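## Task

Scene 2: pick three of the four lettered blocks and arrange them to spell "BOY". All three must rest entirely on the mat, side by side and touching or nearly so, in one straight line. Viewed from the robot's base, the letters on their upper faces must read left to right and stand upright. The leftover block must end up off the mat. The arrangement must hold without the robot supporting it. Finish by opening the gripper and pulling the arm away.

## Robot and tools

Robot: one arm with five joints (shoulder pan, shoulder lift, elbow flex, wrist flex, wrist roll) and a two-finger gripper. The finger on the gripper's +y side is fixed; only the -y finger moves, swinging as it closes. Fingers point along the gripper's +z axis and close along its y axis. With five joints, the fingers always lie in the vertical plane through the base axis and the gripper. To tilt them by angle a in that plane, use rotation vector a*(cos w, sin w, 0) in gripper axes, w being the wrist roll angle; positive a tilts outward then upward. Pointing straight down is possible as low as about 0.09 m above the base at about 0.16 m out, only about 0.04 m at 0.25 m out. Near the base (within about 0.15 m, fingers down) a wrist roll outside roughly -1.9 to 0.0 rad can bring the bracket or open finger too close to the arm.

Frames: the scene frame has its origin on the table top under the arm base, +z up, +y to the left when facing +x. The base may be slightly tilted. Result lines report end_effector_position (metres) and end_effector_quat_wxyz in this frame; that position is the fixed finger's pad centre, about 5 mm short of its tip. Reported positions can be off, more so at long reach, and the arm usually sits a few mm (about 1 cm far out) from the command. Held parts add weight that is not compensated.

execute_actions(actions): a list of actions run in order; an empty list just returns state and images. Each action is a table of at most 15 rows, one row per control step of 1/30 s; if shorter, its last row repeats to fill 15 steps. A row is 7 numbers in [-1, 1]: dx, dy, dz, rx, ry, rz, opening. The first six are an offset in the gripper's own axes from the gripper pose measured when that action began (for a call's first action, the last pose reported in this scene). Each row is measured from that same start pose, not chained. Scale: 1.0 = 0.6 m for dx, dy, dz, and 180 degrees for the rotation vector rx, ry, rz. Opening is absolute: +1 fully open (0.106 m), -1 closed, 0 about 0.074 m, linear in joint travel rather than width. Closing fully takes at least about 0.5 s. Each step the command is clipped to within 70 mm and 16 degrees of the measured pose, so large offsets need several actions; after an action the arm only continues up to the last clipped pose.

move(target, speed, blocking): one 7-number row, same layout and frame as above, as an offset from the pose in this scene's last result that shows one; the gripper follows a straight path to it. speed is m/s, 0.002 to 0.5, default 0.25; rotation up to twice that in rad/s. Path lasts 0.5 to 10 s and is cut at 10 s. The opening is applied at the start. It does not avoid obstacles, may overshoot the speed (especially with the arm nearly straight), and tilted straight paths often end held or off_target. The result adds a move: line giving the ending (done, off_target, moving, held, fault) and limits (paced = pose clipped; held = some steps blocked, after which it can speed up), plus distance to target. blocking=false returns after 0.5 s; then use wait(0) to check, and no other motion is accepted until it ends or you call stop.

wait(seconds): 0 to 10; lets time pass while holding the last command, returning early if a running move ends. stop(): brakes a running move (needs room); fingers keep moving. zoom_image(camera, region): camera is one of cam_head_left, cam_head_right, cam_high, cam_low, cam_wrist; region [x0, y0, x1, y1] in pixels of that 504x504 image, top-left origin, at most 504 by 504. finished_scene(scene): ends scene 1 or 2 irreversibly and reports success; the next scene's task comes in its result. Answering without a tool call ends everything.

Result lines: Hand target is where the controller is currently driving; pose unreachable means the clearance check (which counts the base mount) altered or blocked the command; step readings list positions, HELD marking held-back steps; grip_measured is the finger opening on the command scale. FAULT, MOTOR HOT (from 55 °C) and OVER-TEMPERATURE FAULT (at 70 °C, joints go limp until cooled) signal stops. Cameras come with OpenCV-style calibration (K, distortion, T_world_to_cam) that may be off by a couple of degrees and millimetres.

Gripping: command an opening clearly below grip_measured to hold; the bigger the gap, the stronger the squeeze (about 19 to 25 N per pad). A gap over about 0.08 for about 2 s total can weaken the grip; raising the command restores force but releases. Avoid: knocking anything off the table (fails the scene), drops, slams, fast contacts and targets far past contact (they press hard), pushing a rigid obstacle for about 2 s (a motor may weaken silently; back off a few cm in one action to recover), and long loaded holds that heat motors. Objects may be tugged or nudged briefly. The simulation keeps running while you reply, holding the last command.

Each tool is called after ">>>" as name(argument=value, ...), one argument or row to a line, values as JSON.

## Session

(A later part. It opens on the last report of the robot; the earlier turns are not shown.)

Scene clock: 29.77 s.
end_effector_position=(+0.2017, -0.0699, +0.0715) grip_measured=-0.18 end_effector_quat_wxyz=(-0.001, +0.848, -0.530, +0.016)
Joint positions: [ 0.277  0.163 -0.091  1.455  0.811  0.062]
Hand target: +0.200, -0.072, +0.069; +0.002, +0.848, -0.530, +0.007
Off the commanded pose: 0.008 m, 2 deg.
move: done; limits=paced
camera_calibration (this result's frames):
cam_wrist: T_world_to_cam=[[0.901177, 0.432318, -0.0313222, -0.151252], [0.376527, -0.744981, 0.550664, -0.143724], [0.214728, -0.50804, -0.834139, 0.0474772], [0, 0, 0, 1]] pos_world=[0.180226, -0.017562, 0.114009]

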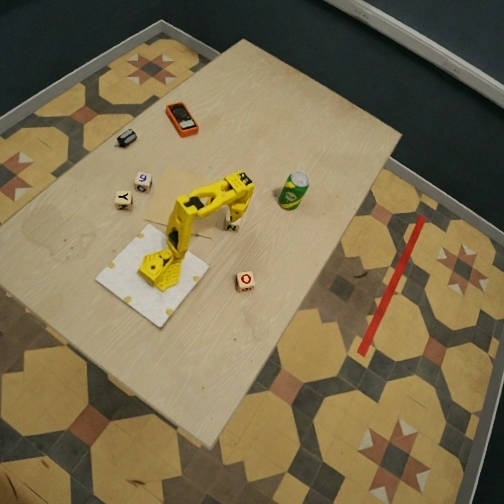

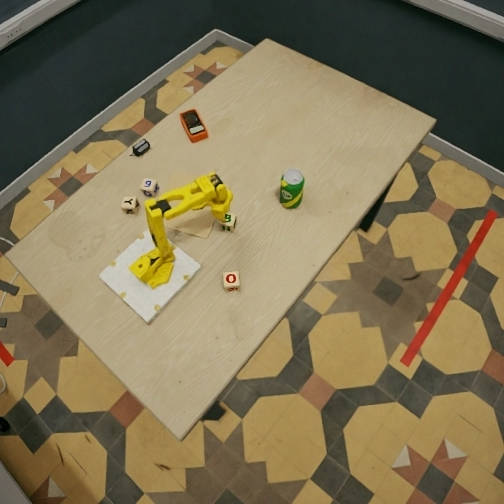

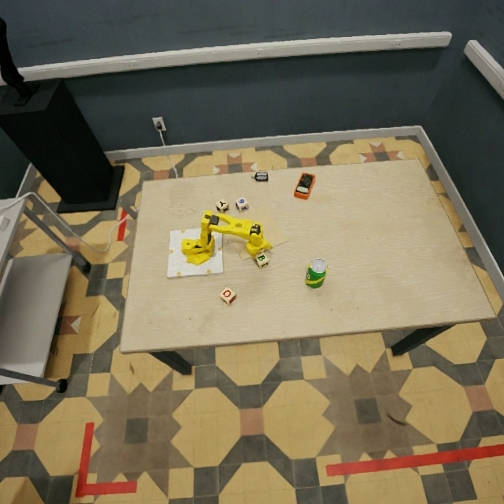

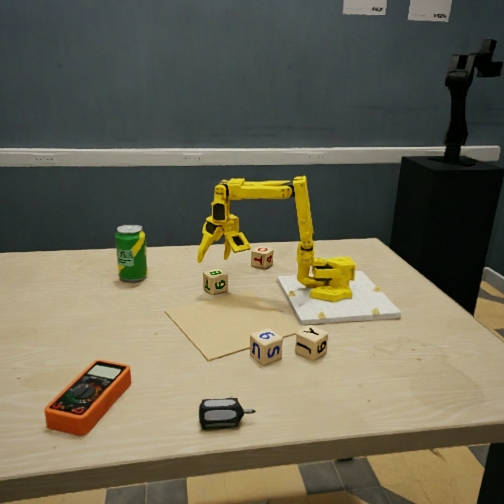

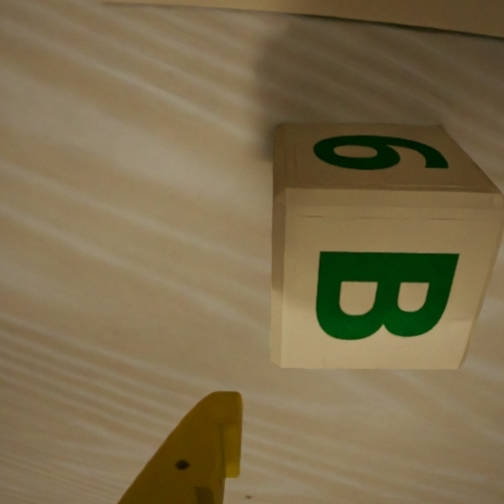

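>>> execute_actions(
  actions=[
    [[-0.003,0.001,0.002,-0.002,-0.003,0,-0.17],[-0.006,0.002,0.0066,-0.004,-0.006,0,-0.17],[-0.009,0.003,0.015,-0.0059,-0.0083,0,-0.17],[-0.0095,0.0034,0.026,-0.0059,-0.0083,0,-0.17],[-0.0099,0.0037,0.0394,-0.0059,-0.0083,0,-0.17],[-0.0102,0.0039,0.0525,-0.0059,-0.0083,0,-0.17],[-0.0106,0.0042,0.0657,-0.0059,-0.0083,0,-0.17],[-0.0109,0.0044,0.0769,-0.0059,-0.0083,0,-0.17],[-0.0111,0.0045,0.0854,-0.0059,-0.0083,0,-0.17],[-0.0112,0.0046,0.091,-0.0059,-0.0083,0,-0.19],[-0.0113,0.0047,0.0938,-0.0059,-0.0083,0,-0.21],[-0.0113,0.0047,0.0938,-0.0059,-0.0083,0,-0.23],[-0.0113,0.0047,0.0938,-0.0059,-0.0083,0,-0.25],[-0.0113,0.0047,0.0938,-0.0059,-0.0083,0,-0.27],[-0.0113,0.0047,0.0938,-0.0059,-0.0083,0,-0.29]],
    [[0,-0.001,0.004,-0.004,-0.005,0,-0.32],[0,-0.003,0.004,-0.004,-0.005,0,-0.35],[0,-0.005,0.004,-0.004,-0.005,0,-0.38],[0,-0.006,0.004,-0.004,-0.005,0,-0.41],[0,-0.007,0.004,-0.004,-0.005,0,-0.44],[0,-0.007,0.004,-0.004,-0.005,0,-0.46],[0,-0.007,0.004,-0.004,-0.005,0,-0.48],[0,-0.007,0.004,-0.004,-0.005,0,-0.50],[0,-0.007,0.004,-0.004,-0.005,0,-0.52],[0,-0.007,0.004,-0.004,-0.005,0,-0.52],[0,-0.007,0.003,-0.004,-0.005,0,-0.52],[0,-0.007,0.001,-0.004,-0.005,0,-0.52],[0,-0.007,-0.002,-0.004,-0.005,0,-0.52],[0,-0.007,-0.006,-0.004,-0.005,0,-0.52],[0,-0.007,-0.011,-0.004,-0.005,0,-0.52]],
  ],
)

Scene clock: 34.83 s.
end_effector_position=(+0.2014, -0.0688, +0.0235) grip_measured=-0.44 end_effector_quat_wxyz=(+0.002, +0.848, -0.530, +0.005)
Joint positions: [0.271 0.28  0.11  1.162 0.804 0.044]
Hand target: +0.202, -0.067, +0.028; +0.003, +0.848, -0.530, +0.001
Off the commanded pose: 0.005 m, 0 deg.
Step readings (end_effector_position; steps 1 to 15: 1st action; 16 to 30: 2nd action):
0: (+0.2016, -0.0699, +0.0712)
1: (+0.2016, -0.0699, +0.0712)
2: (+0.2016, -0.0699, +0.0712)
4: (+0.2005, -0.0695, +0.0692)
8: (+0.1971, -0.0682, +0.0501)
15: (+0.1982, -0.0688, +0.0217)
16: (+0.1987, -0.0690, +0.0214)
17: (+0.1980, -0.0687, +0.0202)
19: (+0.1995, -0.0689, +0.0204)
23: (+0.2025, -0.0691, +0.0218)
30: end_effector_position above
camera_calibration (this result's frames):
cam_wrist: T_world_to_cam=[[0.900313, 0.432465, -0.0490856, -0.152412], [0.389084, -0.749157, 0.536076, -0.118857], [0.195061, -0.501735, -0.842741, 0.012699], [0, 0, 0, 1]] pos_world=[0.180987, -0.016758, 0.0669371]

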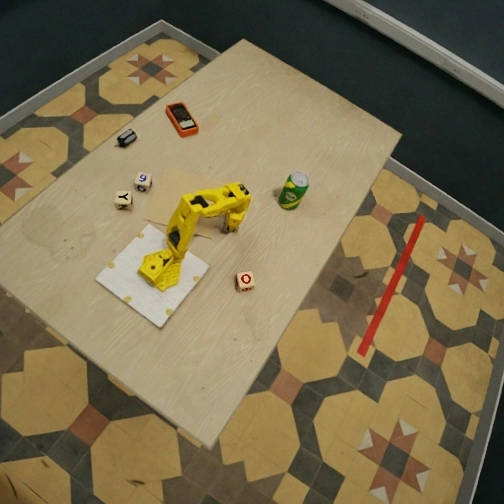

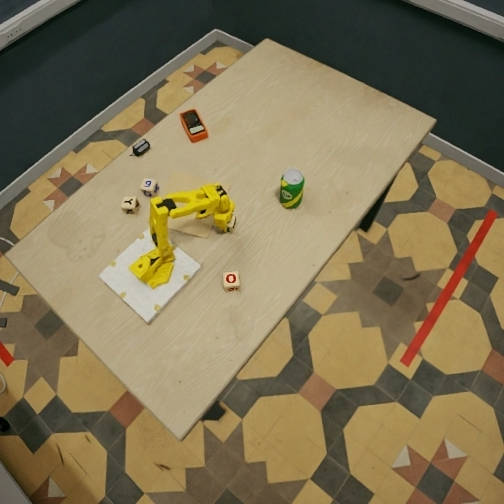

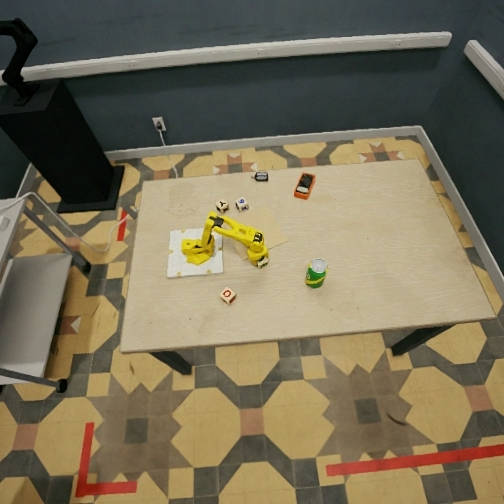

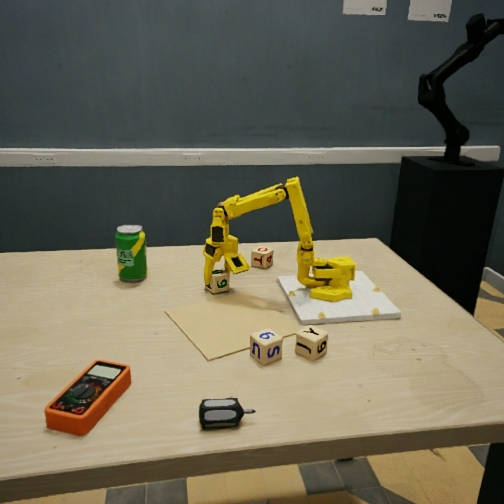

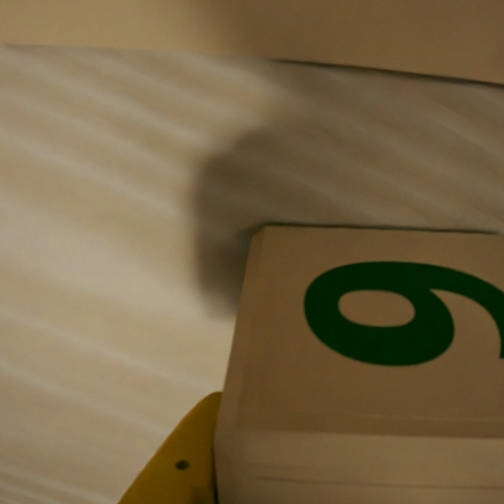

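>>> execute_actions(
  actions=[
    [[0,0,-0.011,-0.0007,-0.0034,0.002,-0.51],[-0.0016,-0.0003,-0.016,-0.0007,-0.0034,0.005,-0.51],[-0.0064,-0.0013,-0.021,-0.0007,-0.0034,0.008,-0.51],[-0.0142,-0.0028,-0.026,-0.0007,-0.0034,0.011,-0.51],[-0.0250,-0.0050,-0.030,-0.0007,-0.0034,0.014,-0.51],[-0.0384,-0.0076,-0.0324,-0.0007,-0.0034,0.017,-0.51],[-0.0543,-0.0108,-0.0331,-0.0007,-0.0034,0.0194,-0.51],[-0.0723,-0.0143,-0.0332,-0.0007,-0.0034,0.0194,-0.51],[-0.0920,-0.0182,-0.0334,-0.0007,-0.0034,0.0194,-0.51],[-0.1130,-0.0224,-0.0336,-0.0007,-0.0034,0.0194,-0.51],[-0.1350,-0.0268,-0.0339,-0.0007,-0.0034,0.0194,-0.51],[-0.1574,-0.0312,-0.0341,-0.0007,-0.0034,0.0194,-0.51],[-0.1798,-0.0356,-0.0343,-0.0007,-0.0034,0.0194,-0.51],[-0.2018,-0.0400,-0.0346,-0.0007,-0.0034,0.0194,-0.51],[-0.2228,-0.0442,-0.0348,-0.0007,-0.0034,0.0194,-0.51]],
    [[-0.0857,-0.0105,0,-0.004,-0.001,0,-0.51],[-0.1035,-0.0117,0,-0.004,-0.001,0,-0.51],[-0.1193,-0.0127,0,-0.004,-0.001,0,-0.51],[-0.1326,-0.0134,0.002,-0.004,-0.001,0,-0.51],[-0.1434,-0.0148,0.005,-0.004,-0.001,0,-0.51],[-0.1513,-0.0159,0.009,-0.004,-0.001,0,-0.51],[-0.1562,-0.0166,0.013,-0.004,-0.001,0,-0.51],[-0.1578,-0.0168,0.017,-0.004,-0.001,0,-0.51],[-0.1578,-0.0168,0.021,-0.004,-0.001,0,-0.51],[-0.1578,-0.0168,0.025,-0.004,-0.001,0,-0.51],[-0.1578,-0.0168,0.028,-0.004,-0.001,0,-0.51],[-0.1578,-0.0168,0.030,-0.004,-0.001,0,-0.51],[-0.1578,-0.0168,0.0317,-0.004,-0.001,0,-0.51]],
  ],
)

Scene clock: 41.47 s.
end_effector_position=(+0.1443, +0.1030, +0.0266) grip_measured=-0.44 end_effector_quat_wxyz=(+0.024, +0.835, -0.549, -0.012)
Joint positions: [-0.645  0.082  0.365  1.165 -0.157  0.044]
Hand target: +0.143, +0.105, +0.023; +0.026, +0.835, -0.550, -0.013
Off the commanded pose: 0.005 m, 1 deg.
Step readings (end_effector_position; steps 1 to 15: 1st action; 16 to 30: 2nd action):
0: (+0.1995, -0.0682, +0.0256)
1: (+0.1993, -0.0681, +0.0256)
2: (+0.1993, -0.0681, +0.0262)
4: (+0.1982, -0.0673, +0.0288)
8: (+0.1971, -0.0529, +0.0387)
15: (+0.1744, +0.0141, +0.0407)
16: (+0.1702, +0.0256, +0.0407)
17: (+0.1669, +0.0361, +0.0405)
19: (+0.1605, +0.0560, +0.0406)
23: (+0.1465, +0.0886, +0.0380)
30: end_effector_position above
camera_calibration (this result's frames):
cam_wrist: T_world_to_cam=[[0.915466, 0.389045, -0.102788, -0.171423], [0.381298, -0.757071, 0.530523, 0.0325167], [0.128579, -0.524869, -0.841415, 0.124538], [0, 0, 0, 1]] pos_world=[0.128521, 0.156675, 0.0699172]

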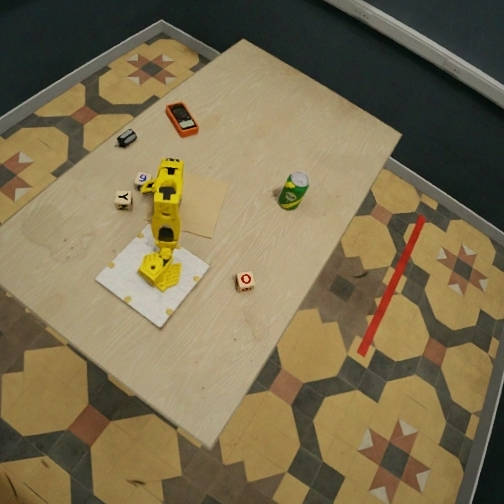

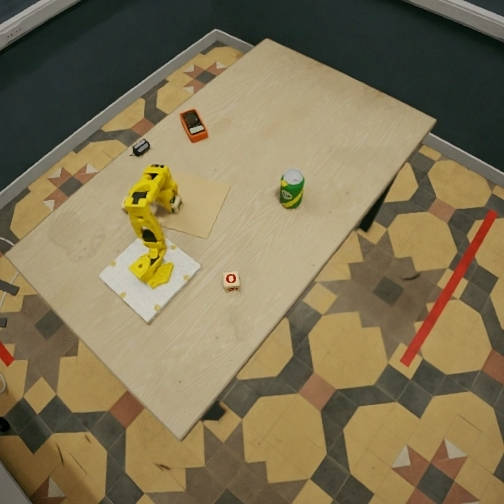

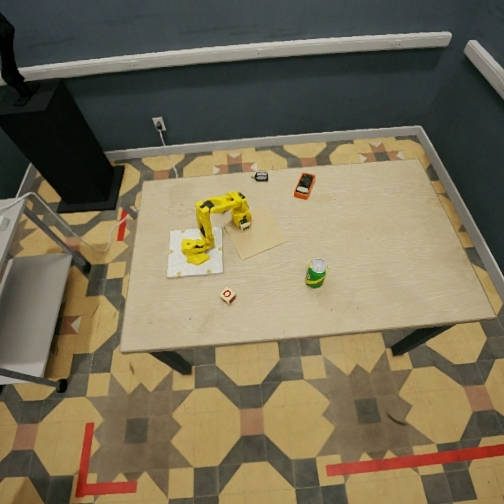

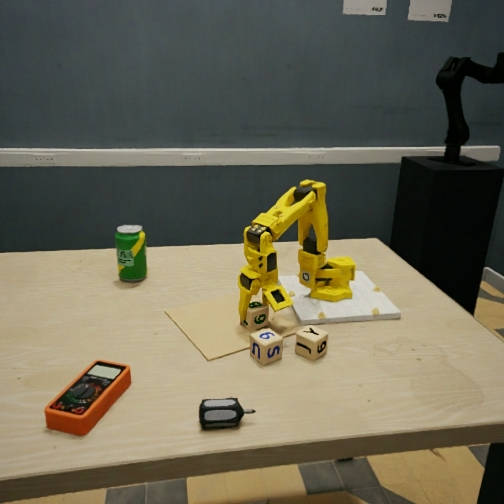

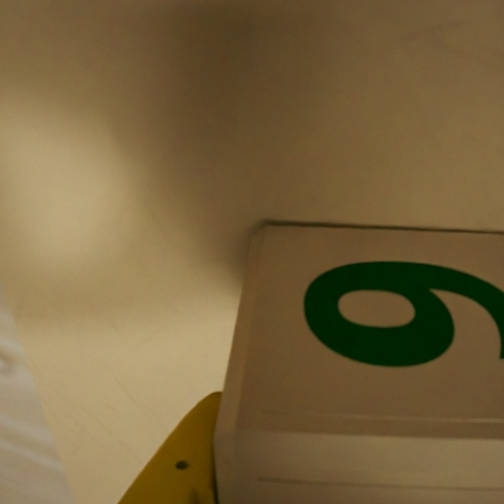

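>>> execute_actions(
  actions=[
    [[-0.001,-0.002,-0.001,0.0035,-0.0004,0.001,-0.51],[-0.002,-0.0045,-0.001,0.007,-0.0008,0.002,-0.51],[-0.003,-0.007,-0.001,0.0105,-0.0013,0.003,-0.51],[-0.004,-0.009,-0.001,0.014,-0.0017,0.004,-0.51],[-0.0049,-0.0105,0.001,0.017,-0.0021,0.0047,-0.51],[-0.0049,-0.0107,0.005,0.017,-0.0021,0.0047,-0.51],[-0.0049,-0.0109,0.009,0.017,-0.0021,0.0047,-0.51],[-0.0049,-0.011,0.0115,0.017,-0.0021,0.0047,-0.51],[-0.0049,-0.011,0.012,0.017,-0.0021,0.0047,-0.51],[-0.0049,-0.011,0.012,0.017,-0.0021,0.0047,-0.50],[-0.0049,-0.011,0.012,0.017,-0.0021,0.0047,-0.46],[-0.0049,-0.011,0.012,0.017,-0.0021,0.0047,-0.41],[-0.0049,-0.010,0.012,0.017,-0.0021,0.0047,-0.35],[-0.0049,-0.008,0.010,0.017,-0.0021,0.0047,-0.28],[-0.0049,-0.006,0.008,0.017,-0.0021,0.0047,-0.2]],
  ],
)

>>> execute_actions(
  actions=[],
)

Scene clock: 44.53 s.
end_effector_position=(+0.1504, +0.1078, +0.0235) grip_measured=-0.36 end_effector_quat_wxyz=(-0.006, +0.832, -0.555, -0.000)
Joint positions: [-0.647  0.069  0.4    1.078 -0.171  0.05 ]
Hand target: +0.146, +0.107, +0.022; -0.002, +0.832, -0.555, -0.002
Off the commanded pose: 0.005 m, 1 deg.
Step readings (end_effector_position):
0: (+0.1454, +0.1041, +0.0264)
1: (+0.1454, +0.1041, +0.0264)
2: (+0.1454, +0.1041, +0.0264)
4: (+0.1460, +0.1045, +0.0264)
8: (+0.1492, +0.1069, +0.0250)
15: end_effector_position above
camera_calibration (this result's frames):
cam_wrist: T_world_to_cam=[[0.924081, 0.380092, -0.0400619, -0.180947], [0.343856, -0.781038, 0.52129, 0.0438743], [0.166849, -0.49549, -0.852438, 0.115011], [0, 0, 0, 1]] pos_world=[0.132933, 0.16003, 0.0679192]

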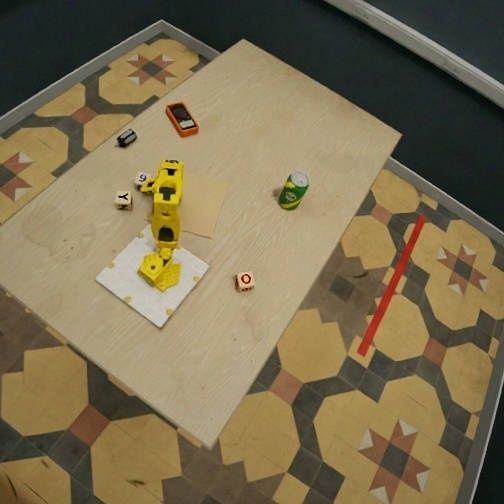

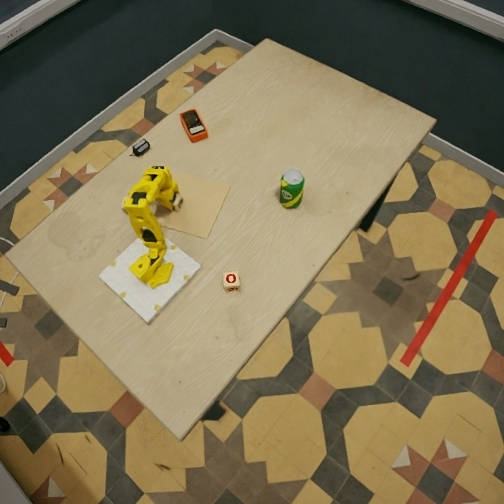

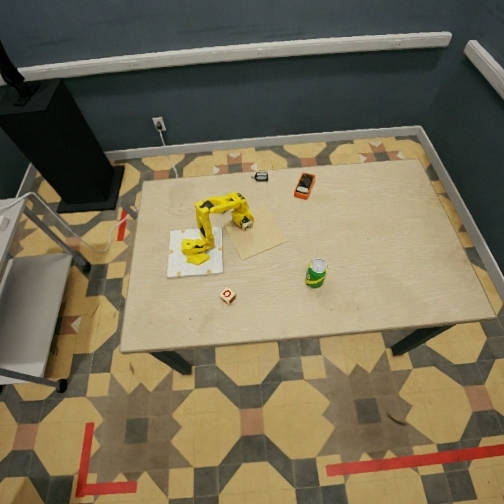

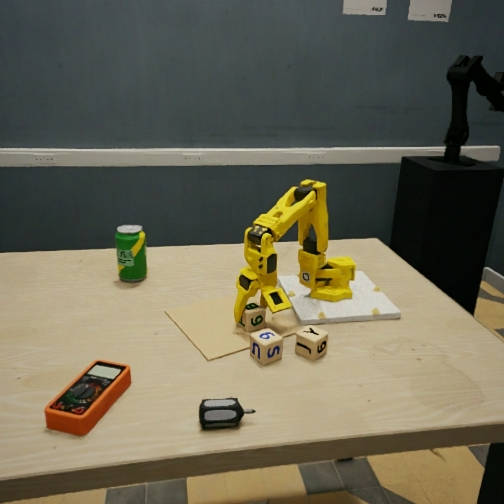

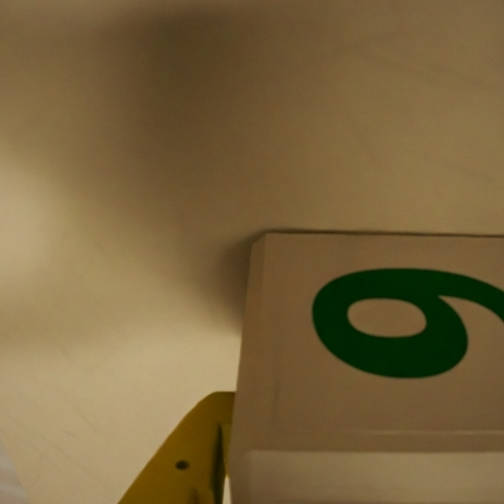

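Scene clock: 44.53 s.
end_effector_position=(+0.1504, +0.1078, +0.0235) grip_measured=-0.36 end_effector_quat_wxyz=(-0.006, +0.832, -0.555, -0.000)
Joint positions: [-0.647  0.069  0.4    1.078 -0.171  0.05 ]
Hand target: +0.146, +0.107, +0.022; -0.002, +0.832, -0.555, -0.002
Off the commanded pose: 0.005 m, 1 deg.
camera_calibration (this result's frames):
cam_wrist: T_world_to_cam=[[0.924081, 0.380092, -0.0400619, -0.180947], [0.343856, -0.781038, 0.52129, 0.0438743], [0.166849, -0.49549, -0.852438, 0.115011], [0, 0, 0, 1]] pos_world=[0.132933, 0.16003, 0.0679192]

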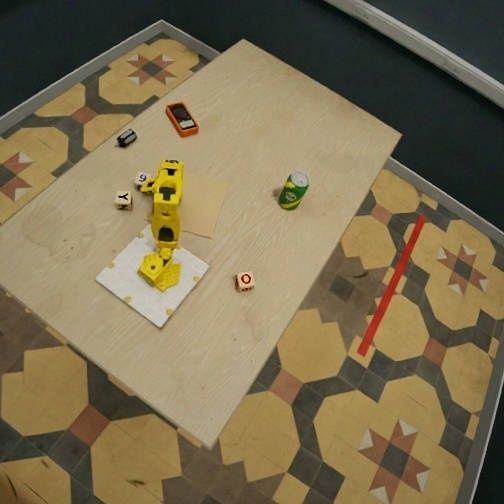

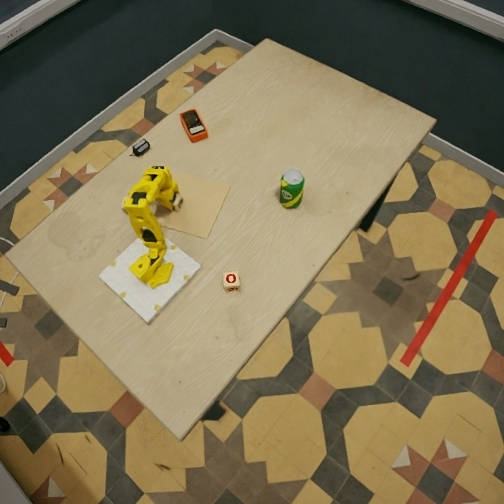

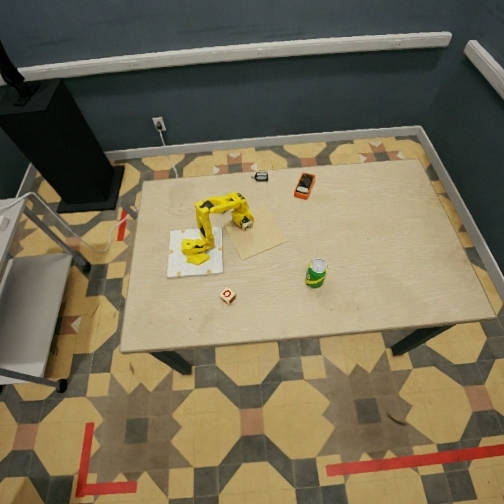

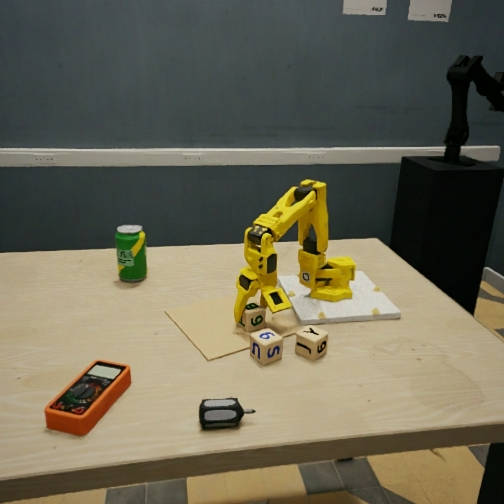

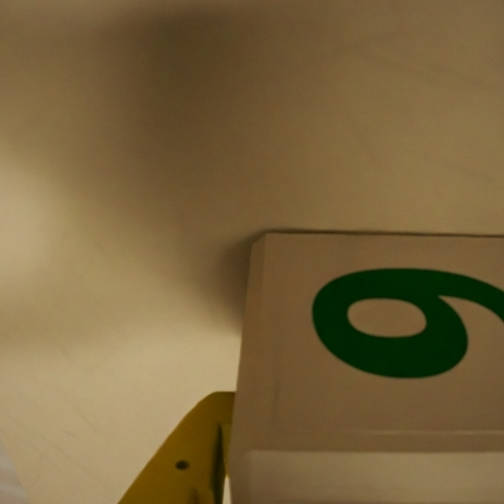

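>>> execute_actions(
  actions=[
    [[0.0023,0.0053,-0.0008,-0.0032,0.0021,0,-0.17],[0.0083,0.0053,-0.0042,-0.0032,0.0021,0,-0.17],[0.0181,0.0052,-0.011,-0.0032,0.0021,0,-0.17],[0.0316,0.0051,-0.0195,-0.0032,0.0021,0,-0.17],[0.0489,0.005,-0.0295,-0.0032,0.0021,0,-0.17],[0.0697,0.0049,-0.0413,-0.0032,0.0021,0,-0.17],[0.0927,0.0041,-0.0532,-0.0032,0.0021,-0.0065,-0.17],[0.1157,0.0049,-0.0633,-0.0032,0.0021,-0.0129,-0.17],[0.1387,0.0078,-0.0718,-0.0032,0.0021,-0.0194,-0.17],[0.161,0.0139,-0.077,-0.0032,0.0021,-0.0258,-0.17],[0.1829,0.0218,-0.079,-0.0032,0.0021,-0.0323,-0.17],[0.204,0.0314,-0.0792,-0.0032,0.0021,-0.0387,-0.17],[0.2244,0.0426,-0.0794,-0.0032,0.0021,-0.0452,-0.17],[0.2438,0.0554,-0.0797,-0.0032,0.0021,-0.0516,-0.17],[0.2621,0.0696,-0.080,-0.0032,0.0021,-0.0581,-0.17]],
    [[0.084,0.071,-0.004,-0.004,-0.0024,-0.0301,-0.17],[0.1009,0.0879,-0.005,-0.004,-0.0024,-0.0366,-0.17],[0.118,0.1053,-0.005,-0.004,-0.0024,-0.043,-0.17],[0.1354,0.1237,-0.005,-0.004,-0.0024,-0.0495,-0.17],[0.1531,0.1432,-0.005,-0.004,-0.0024,-0.0559,-0.17],[0.1702,0.1644,-0.005,-0.004,-0.0024,-0.0624,-0.17],[0.1859,0.1874,-0.005,-0.004,-0.0024,-0.0688,-0.17],[0.1989,0.2125,-0.005,-0.004,-0.0024,-0.0753,-0.17],[0.2093,0.2393,-0.005,-0.004,-0.0024,-0.0818,-0.17],[0.2159,0.2649,-0.005,-0.004,-0.0024,-0.0877,-0.17],[0.2194,0.2864,-0.005,-0.004,-0.0024,-0.0925,-0.17],[0.2196,0.3033,-0.005,-0.004,-0.0024,-0.0963,-0.17],[0.2181,0.3152,-0.005,-0.004,-0.0024,-0.0989,-0.17],[0.2171,0.3223,-0.005,-0.004,-0.0024,-0.1006,-0.17],[0.2167,0.3247,-0.005,-0.004,-0.0024,-0.1011,-0.17]],
  ],
)

Scene clock: 51.13 s.
end_effector_position=(+0.0796, -0.1759, +0.0713) grip_measured=-0.18 end_effector_quat_wxyz=(+0.023, +0.902, -0.432, +0.019)
Joint positions: [ 1.078 -0.102  0.256  1.355  1.835  0.062]
Hand target: +0.057, -0.198, +0.071; +0.033, +0.915, -0.402, +0.021
Off the commanded pose: 0.037 m, 7 deg.
Step readings (end_effector_position; steps 1 to 15: 1st action; 16 to 30: 2nd action):
0: (+0.1490, +0.1068, +0.0229)
1: (+0.1490, +0.1068, +0.0229)
2: (+0.1491, +0.1066, +0.0232)
4: (+0.1498, +0.1037, +0.0256)
8: (+0.1581, +0.0790, +0.0395)
15: (+0.1729, -0.0007, +0.0640)
16: (+0.1717, -0.0134, +0.0652)
17: (+0.1693, -0.0258, +0.0664)
19: (+0.1605, -0.0499, +0.0670)
23: (+0.1393, -0.0995, +0.0683)
30: end_effector_position above
camera_calibration (this result's frames):
cam_wrist: T_world_to_cam=[[0.782121, 0.618586, -0.0750863, 0.0499384], [0.541742, -0.615475, 0.572456, -0.168559], [0.307899, -0.488407, -0.81649, 0.0145048], [0, 0, 0, 1]] pos_world=[0.0477916, -0.127551, 0.112085]

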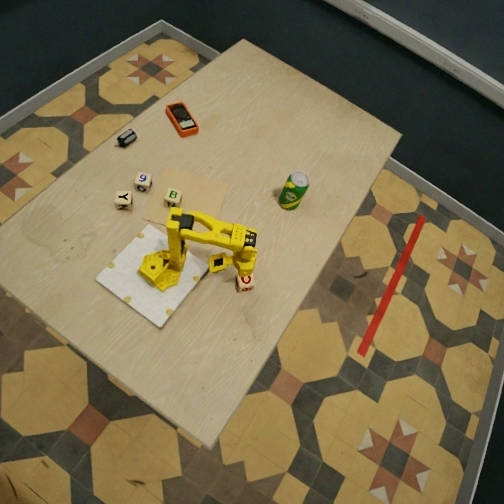

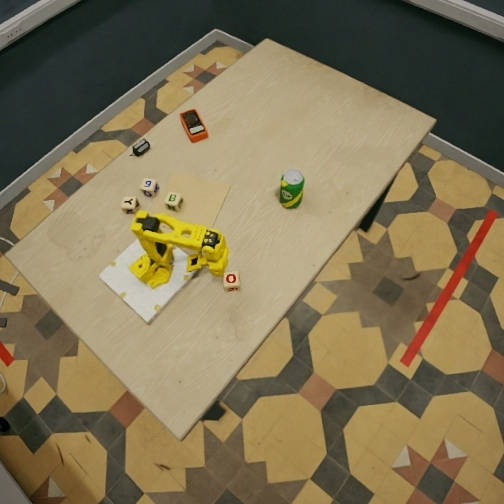

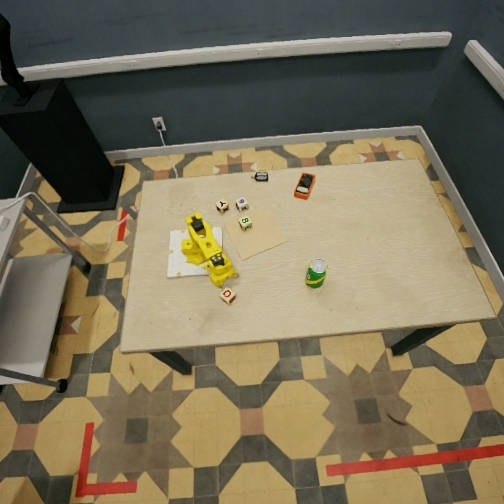

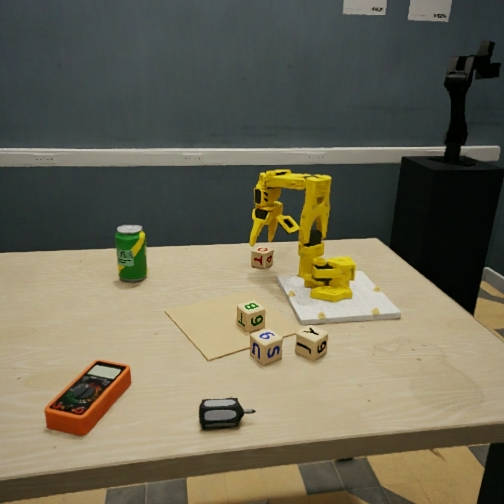

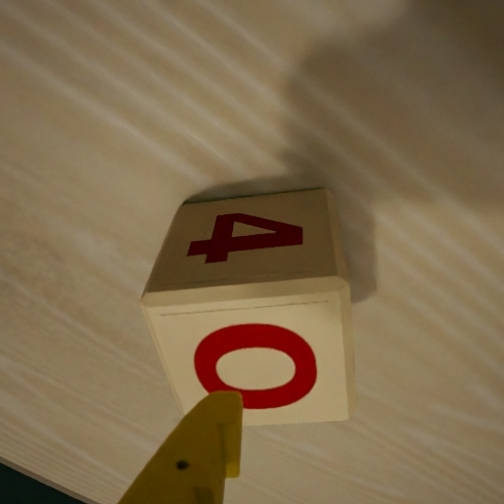

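>>> execute_actions(
  actions=[],
)

Scene clock: 51.30 s.
end_effector_position=(+0.0589, -0.1943, +0.0718) grip_measured=-0.18 end_effector_quat_wxyz=(+0.032, +0.913, -0.406, +0.020)
Joint positions: [ 1.213 -0.044  0.19   1.351  2.027  0.062]
Hand target: +0.057, -0.198, +0.071; +0.033, +0.915, -0.402, +0.020
Off the commanded pose: 0.011 m, 5 deg.
camera_calibration (this result's frames):
cam_wrist: T_world_to_cam=[[0.745348, 0.66046, -0.0908168, 0.0889994], [0.579732, -0.574839, 0.57747, -0.163707], [0.329191, -0.483065, -0.811345, 0.0116547], [0, 0, 0, 1]] pos_world=[0.0247341, -0.147256, 0.112075]

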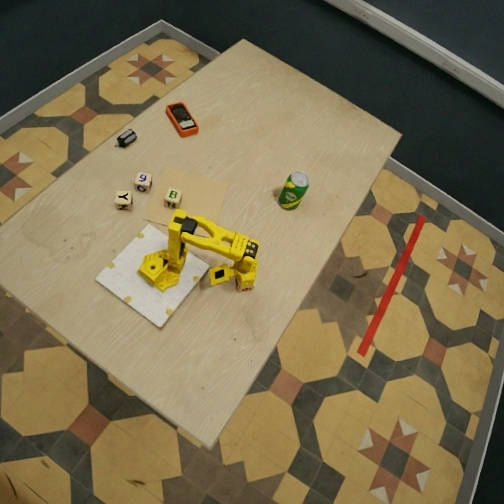

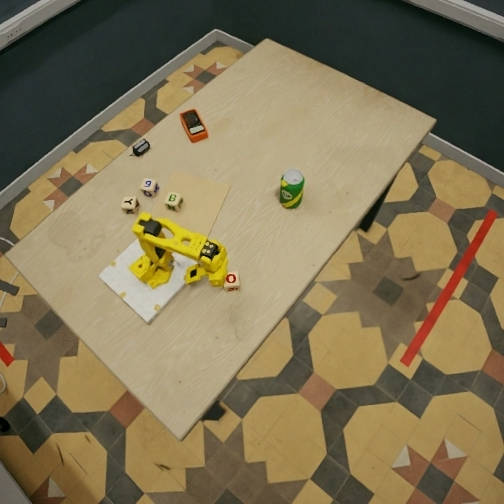

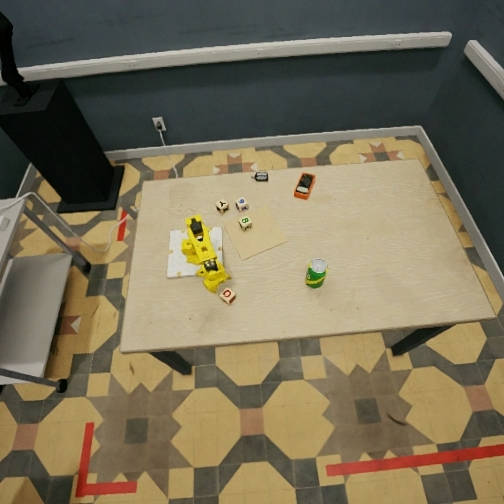

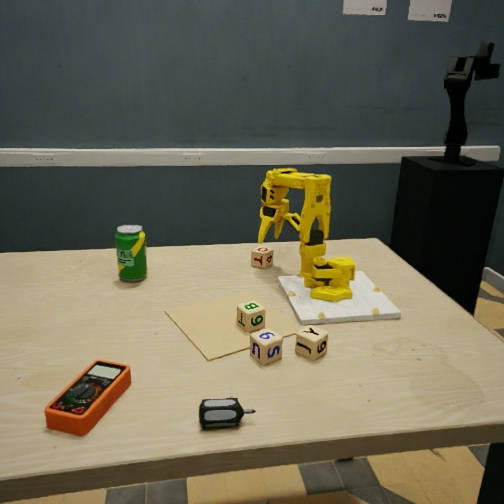

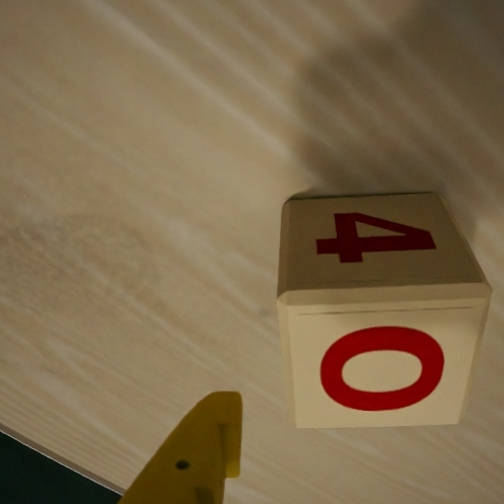

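>>> execute_actions(
  actions=[],
)

>>> zoom_image(
  camera="cam_wrist",
  region=[252, 170, 504, 450],
)

Scene clock: 51.50 s.
end_effector_position=(+0.0584, -0.1954, +0.0725) grip_measured=-0.18 end_effector_quat_wxyz=(+0.033, +0.915, -0.402, +0.021)
Joint positions: [ 1.217 -0.044  0.185  1.351  2.039  0.062]
Hand target: +0.057, -0.198, +0.071; +0.033, +0.915, -0.402, +0.020
Off the commanded pose: 0.011 m, 5 deg.
camera_calibration (this result's frames):
cam_wrist: T_world_to_cam=[[0.740295, 0.665758, -0.0934326, 0.091727], [0.583811, -0.567721, 0.580394, -0.163475], [0.333358, -0.48421, -0.808958, 0.0112477], [0, 0, 0, 1]] pos_world=[0.0237838, -0.14843, 0.112549]

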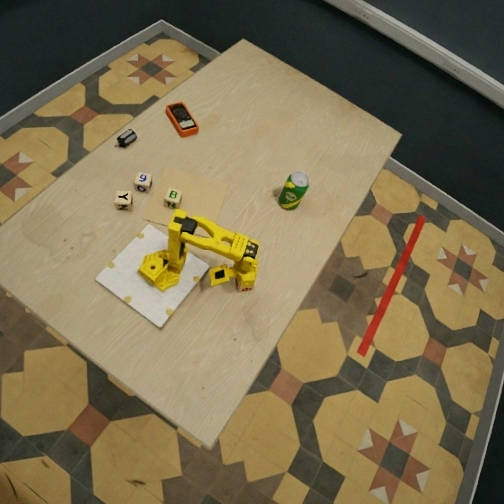

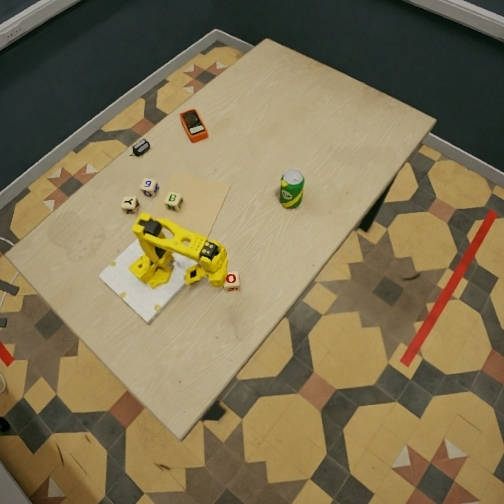

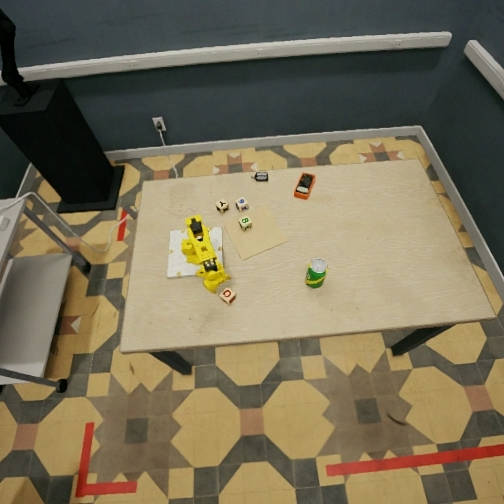

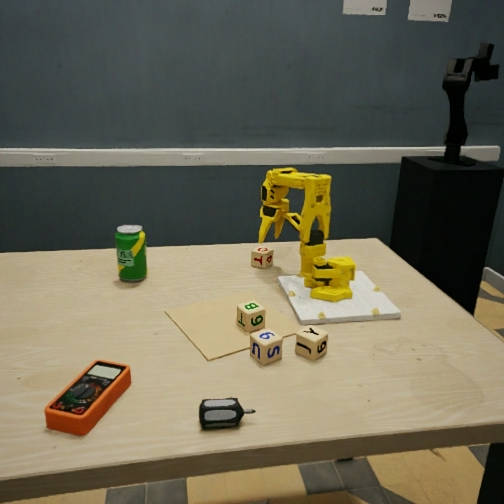

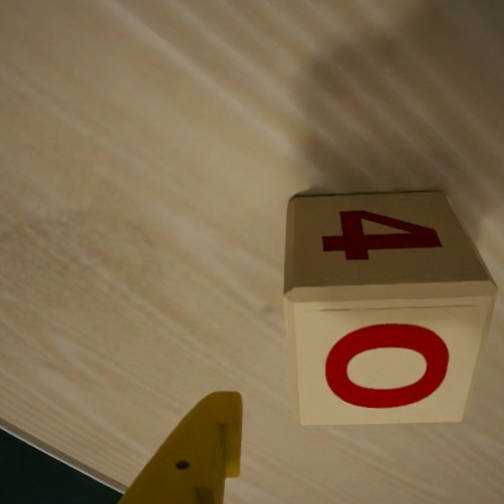

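Region (252, 170, 504, 450) of cam_wrist's 504x504 image, scaled by 1.800; it fills the left 454 columns of this view, and the rest is white.

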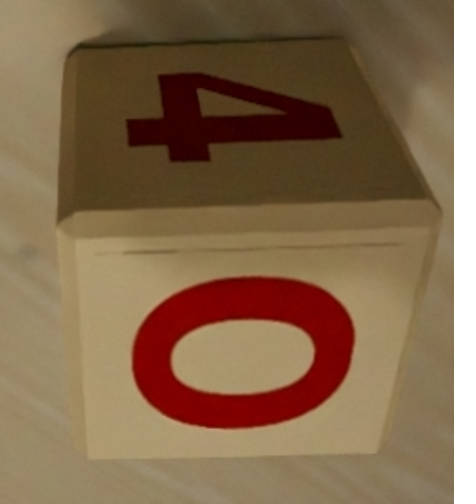

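>>> execute_actions(
  actions=[
    [[0.0018,-0.0003,0.0001,0.0007,-0.001,-0.0015,-0.17],[0.0061,-0.0011,0.0023,0.0025,-0.0034,-0.0051,-0.17],[0.0124,-0.0023,0.0074,0.0052,-0.007,-0.0106,-0.17],[0.0191,-0.0038,0.0165,0.0081,-0.011,-0.0166,-0.17],[0.0258,-0.0055,0.0284,0.0111,-0.015,-0.0227,-0.17],[0.0303,-0.0069,0.0421,0.0133,-0.018,-0.0272,-0.17],[0.0331,-0.0081,0.0556,0.0148,-0.02,-0.0302,-0.17],[0.0323,-0.0086,0.069,0.0148,-0.02,-0.0302,-0.17],[0.0315,-0.0091,0.0805,0.0148,-0.02,-0.0302,-0.17],[0.031,-0.0095,0.0891,0.0148,-0.02,-0.0302,-0.17],[0.0306,-0.0098,0.0948,0.0148,-0.02,-0.0302,-0.17],[0.0304,-0.0099,0.0977,0.0148,-0.02,-0.0302,-0.19],[0.0304,-0.0099,0.0977,0.0148,-0.02,-0.0302,-0.22],[0.0304,-0.0099,0.0977,0.0148,-0.02,-0.0302,-0.25],[0.0304,-0.0099,0.0977,0.0148,-0.02,-0.0302,-0.28]],
  ],
)

Scene clock: 55.10 s.
end_effector_position=(+0.0735, -0.2094, +0.0216) grip_measured=-0.22 end_effector_quat_wxyz=(+0.010, +0.930, -0.368, -0.000)
Joint positions: [1.17  0.296 0.119 1.139 2.067 0.06 ]
Hand target: +0.075, -0.208, +0.015; +0.005, +0.933, -0.359, -0.005
Off the commanded pose: 0.007 m, 2 deg.
Step readings (end_effector_position):
0: (+0.0584, -0.1954, +0.0725)
1: (+0.0584, -0.1954, +0.0725)
2: (+0.0585, -0.1959, +0.0730)
4: (+0.0603, -0.1983, +0.0720)
8: (+0.0688, -0.2034, +0.0548)
15: end_effector_position above
camera_calibration (this result's frames):
cam_wrist: T_world_to_cam=[[0.686822, 0.72362, -0.0681939, 0.100544], [0.638257, -0.555581, 0.532877, -0.151101], [0.347713, -0.409517, -0.84344, -0.0264572], [0, 0, 0, 1]] pos_world=[0.0365848, -0.167539, 0.0650595]

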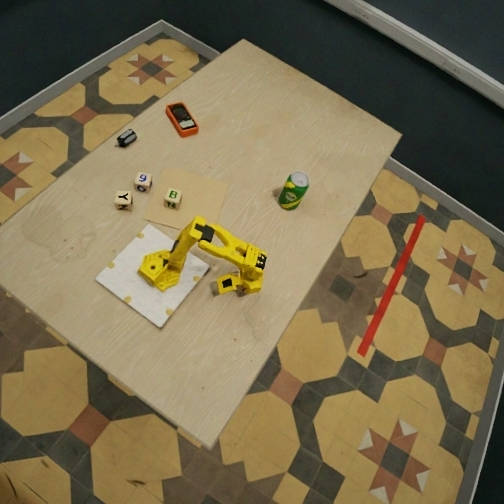

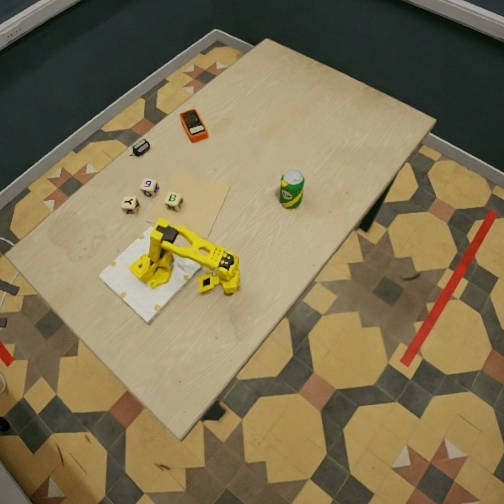

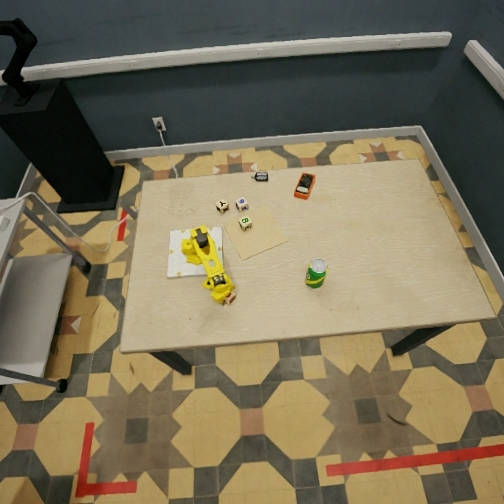

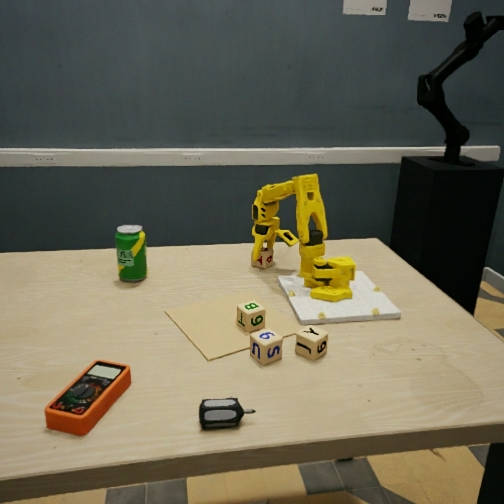

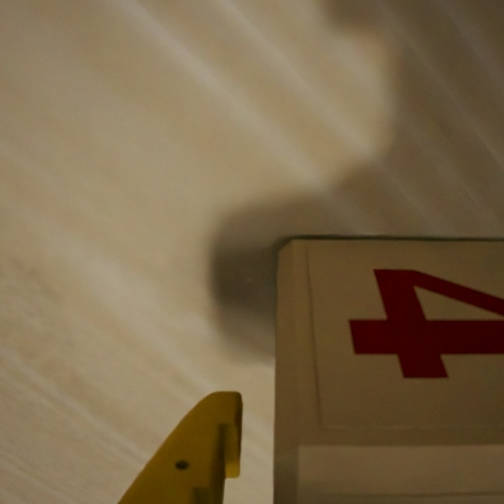

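>>> execute_actions(
  actions=[
    [[0,-0.001,0.005,0.004,-0.002,-0.004,-0.32],[0,-0.003,0.005,0.0059,-0.0023,-0.0065,-0.35],[0,-0.005,0.005,0.0059,-0.0023,-0.0065,-0.38],[0,-0.007,0.005,0.0059,-0.0023,-0.0065,-0.41],[0,-0.008,0.005,0.0059,-0.0023,-0.0065,-0.44],[0,-0.009,0.005,0.0059,-0.0023,-0.0065,-0.46],[0,-0.009,0.005,0.0059,-0.0023,-0.0065,-0.48],[0,-0.009,0.005,0.0059,-0.0023,-0.0065,-0.50],[0,-0.009,0.005,0.0059,-0.0023,-0.0065,-0.515],[0,-0.009,0.004,0.0059,-0.0023,-0.0065,-0.515],[0,-0.009,0.003,0.0059,-0.0023,-0.0065,-0.515],[0,-0.009,0.001,0.0059,-0.0023,-0.0065,-0.515],[0,-0.009,-0.002,0.0059,-0.0023,-0.0065,-0.515],[0,-0.009,-0.006,0.0059,-0.0023,-0.0065,-0.515],[0,-0.009,-0.011,0.0059,-0.0023,-0.0065,-0.515]],
    [[0.0004,-0.0012,-0.012,0.0015,-0.002,0.0003,-0.515],[0.0022,-0.0061,-0.018,0.0015,-0.002,0.0016,-0.515],[0.0056,-0.0158,-0.024,0.0015,-0.002,0.0041,-0.515],[0.0104,-0.0317,-0.029,0.0015,-0.002,0.0082,-0.515],[0.0156,-0.0526,-0.033,0.0015,-0.002,0.0136,-0.515],[0.0199,-0.0768,-0.035,0.0015,-0.002,0.0198,-0.515],[0.0225,-0.101,-0.036,0.0015,-0.002,0.026,-0.515],[0.0235,-0.1251,-0.0365,0.0015,-0.002,0.0322,-0.515],[0.0227,-0.1491,-0.037,0.0015,-0.002,0.0383,-0.515],[0.0203,-0.1727,-0.037,0.0015,-0.002,0.0445,-0.515],[0.0163,-0.196,-0.0375,0.0015,-0.002,0.0507,-0.515],[0.011,-0.2187,-0.0375,0.0015,-0.002,0.0569,-0.515],[0.0049,-0.238,-0.038,0.0015,-0.002,0.0623,-0.515],[-0.0005,-0.2523,-0.038,0.0015,-0.002,0.0664,-0.515],[-0.0041,-0.261,-0.038,0.0015,-0.002,0.0689,-0.515]],
  ],
)

Scene clock: 60.50 s.
end_effector_position=(+0.1586, -0.1214, +0.0416) grip_measured=-0.45 end_effector_quat_wxyz=(+0.003, +0.908, -0.419, -0.013)
Joint positions: [0.584 0.138 0.173 1.275 1.369 0.043]
Hand target: +0.172, -0.093, +0.043; +0.004, +0.895, -0.446, -0.013
Off the commanded pose: 0.037 m, 5 deg.
Step readings (end_effector_position; steps 1 to 15: 1st action; 16 to 30: 2nd action):
0: (+0.0740, -0.2107, +0.0202)
1: (+0.0740, -0.2107, +0.0202)
2: (+0.0739, -0.2104, +0.0202)
4: (+0.0741, -0.2101, +0.0202)
8: (+0.0761, -0.2094, +0.0201)
15: (+0.0756, -0.2082, +0.0231)
16: (+0.0751, -0.2069, +0.0237)
17: (+0.0748, -0.2060, +0.0244)
19: (+0.0768, -0.2040, +0.0284)
23: (+0.1024, -0.1891, +0.0383)
30: end_effector_position above
camera_calibration (this result's frames):
cam_wrist: T_world_to_cam=[[0.762536, 0.643564, -0.0660652, -0.0420434], [0.580703, -0.635865, 0.508389, -0.166823], [0.285172, -0.426029, -0.85859, 0.00542274], [0, 0, 0, 1]] pos_world=[0.127388, -0.0767092, 0.0866894]

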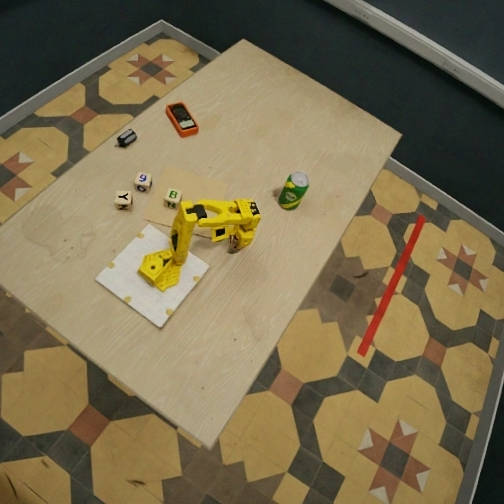

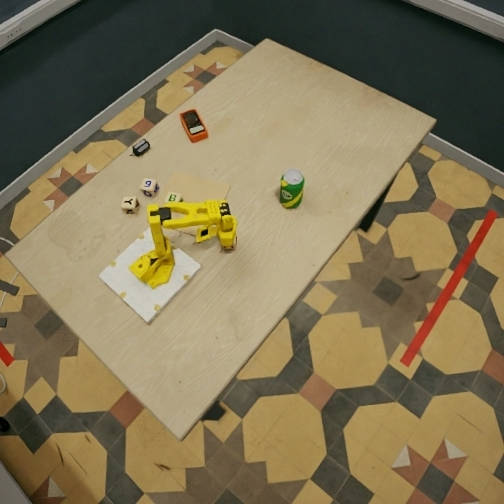

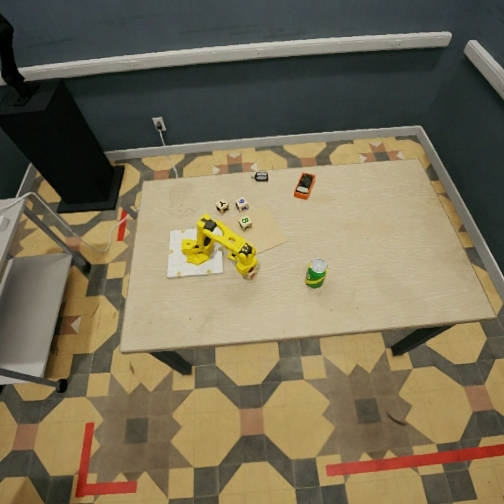

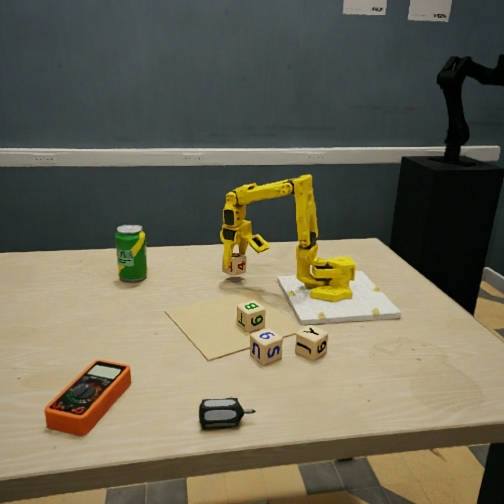

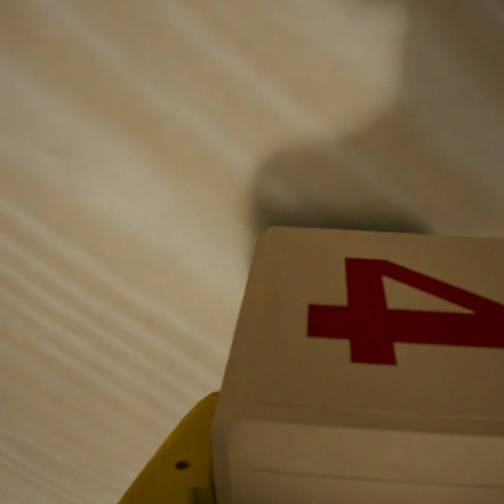

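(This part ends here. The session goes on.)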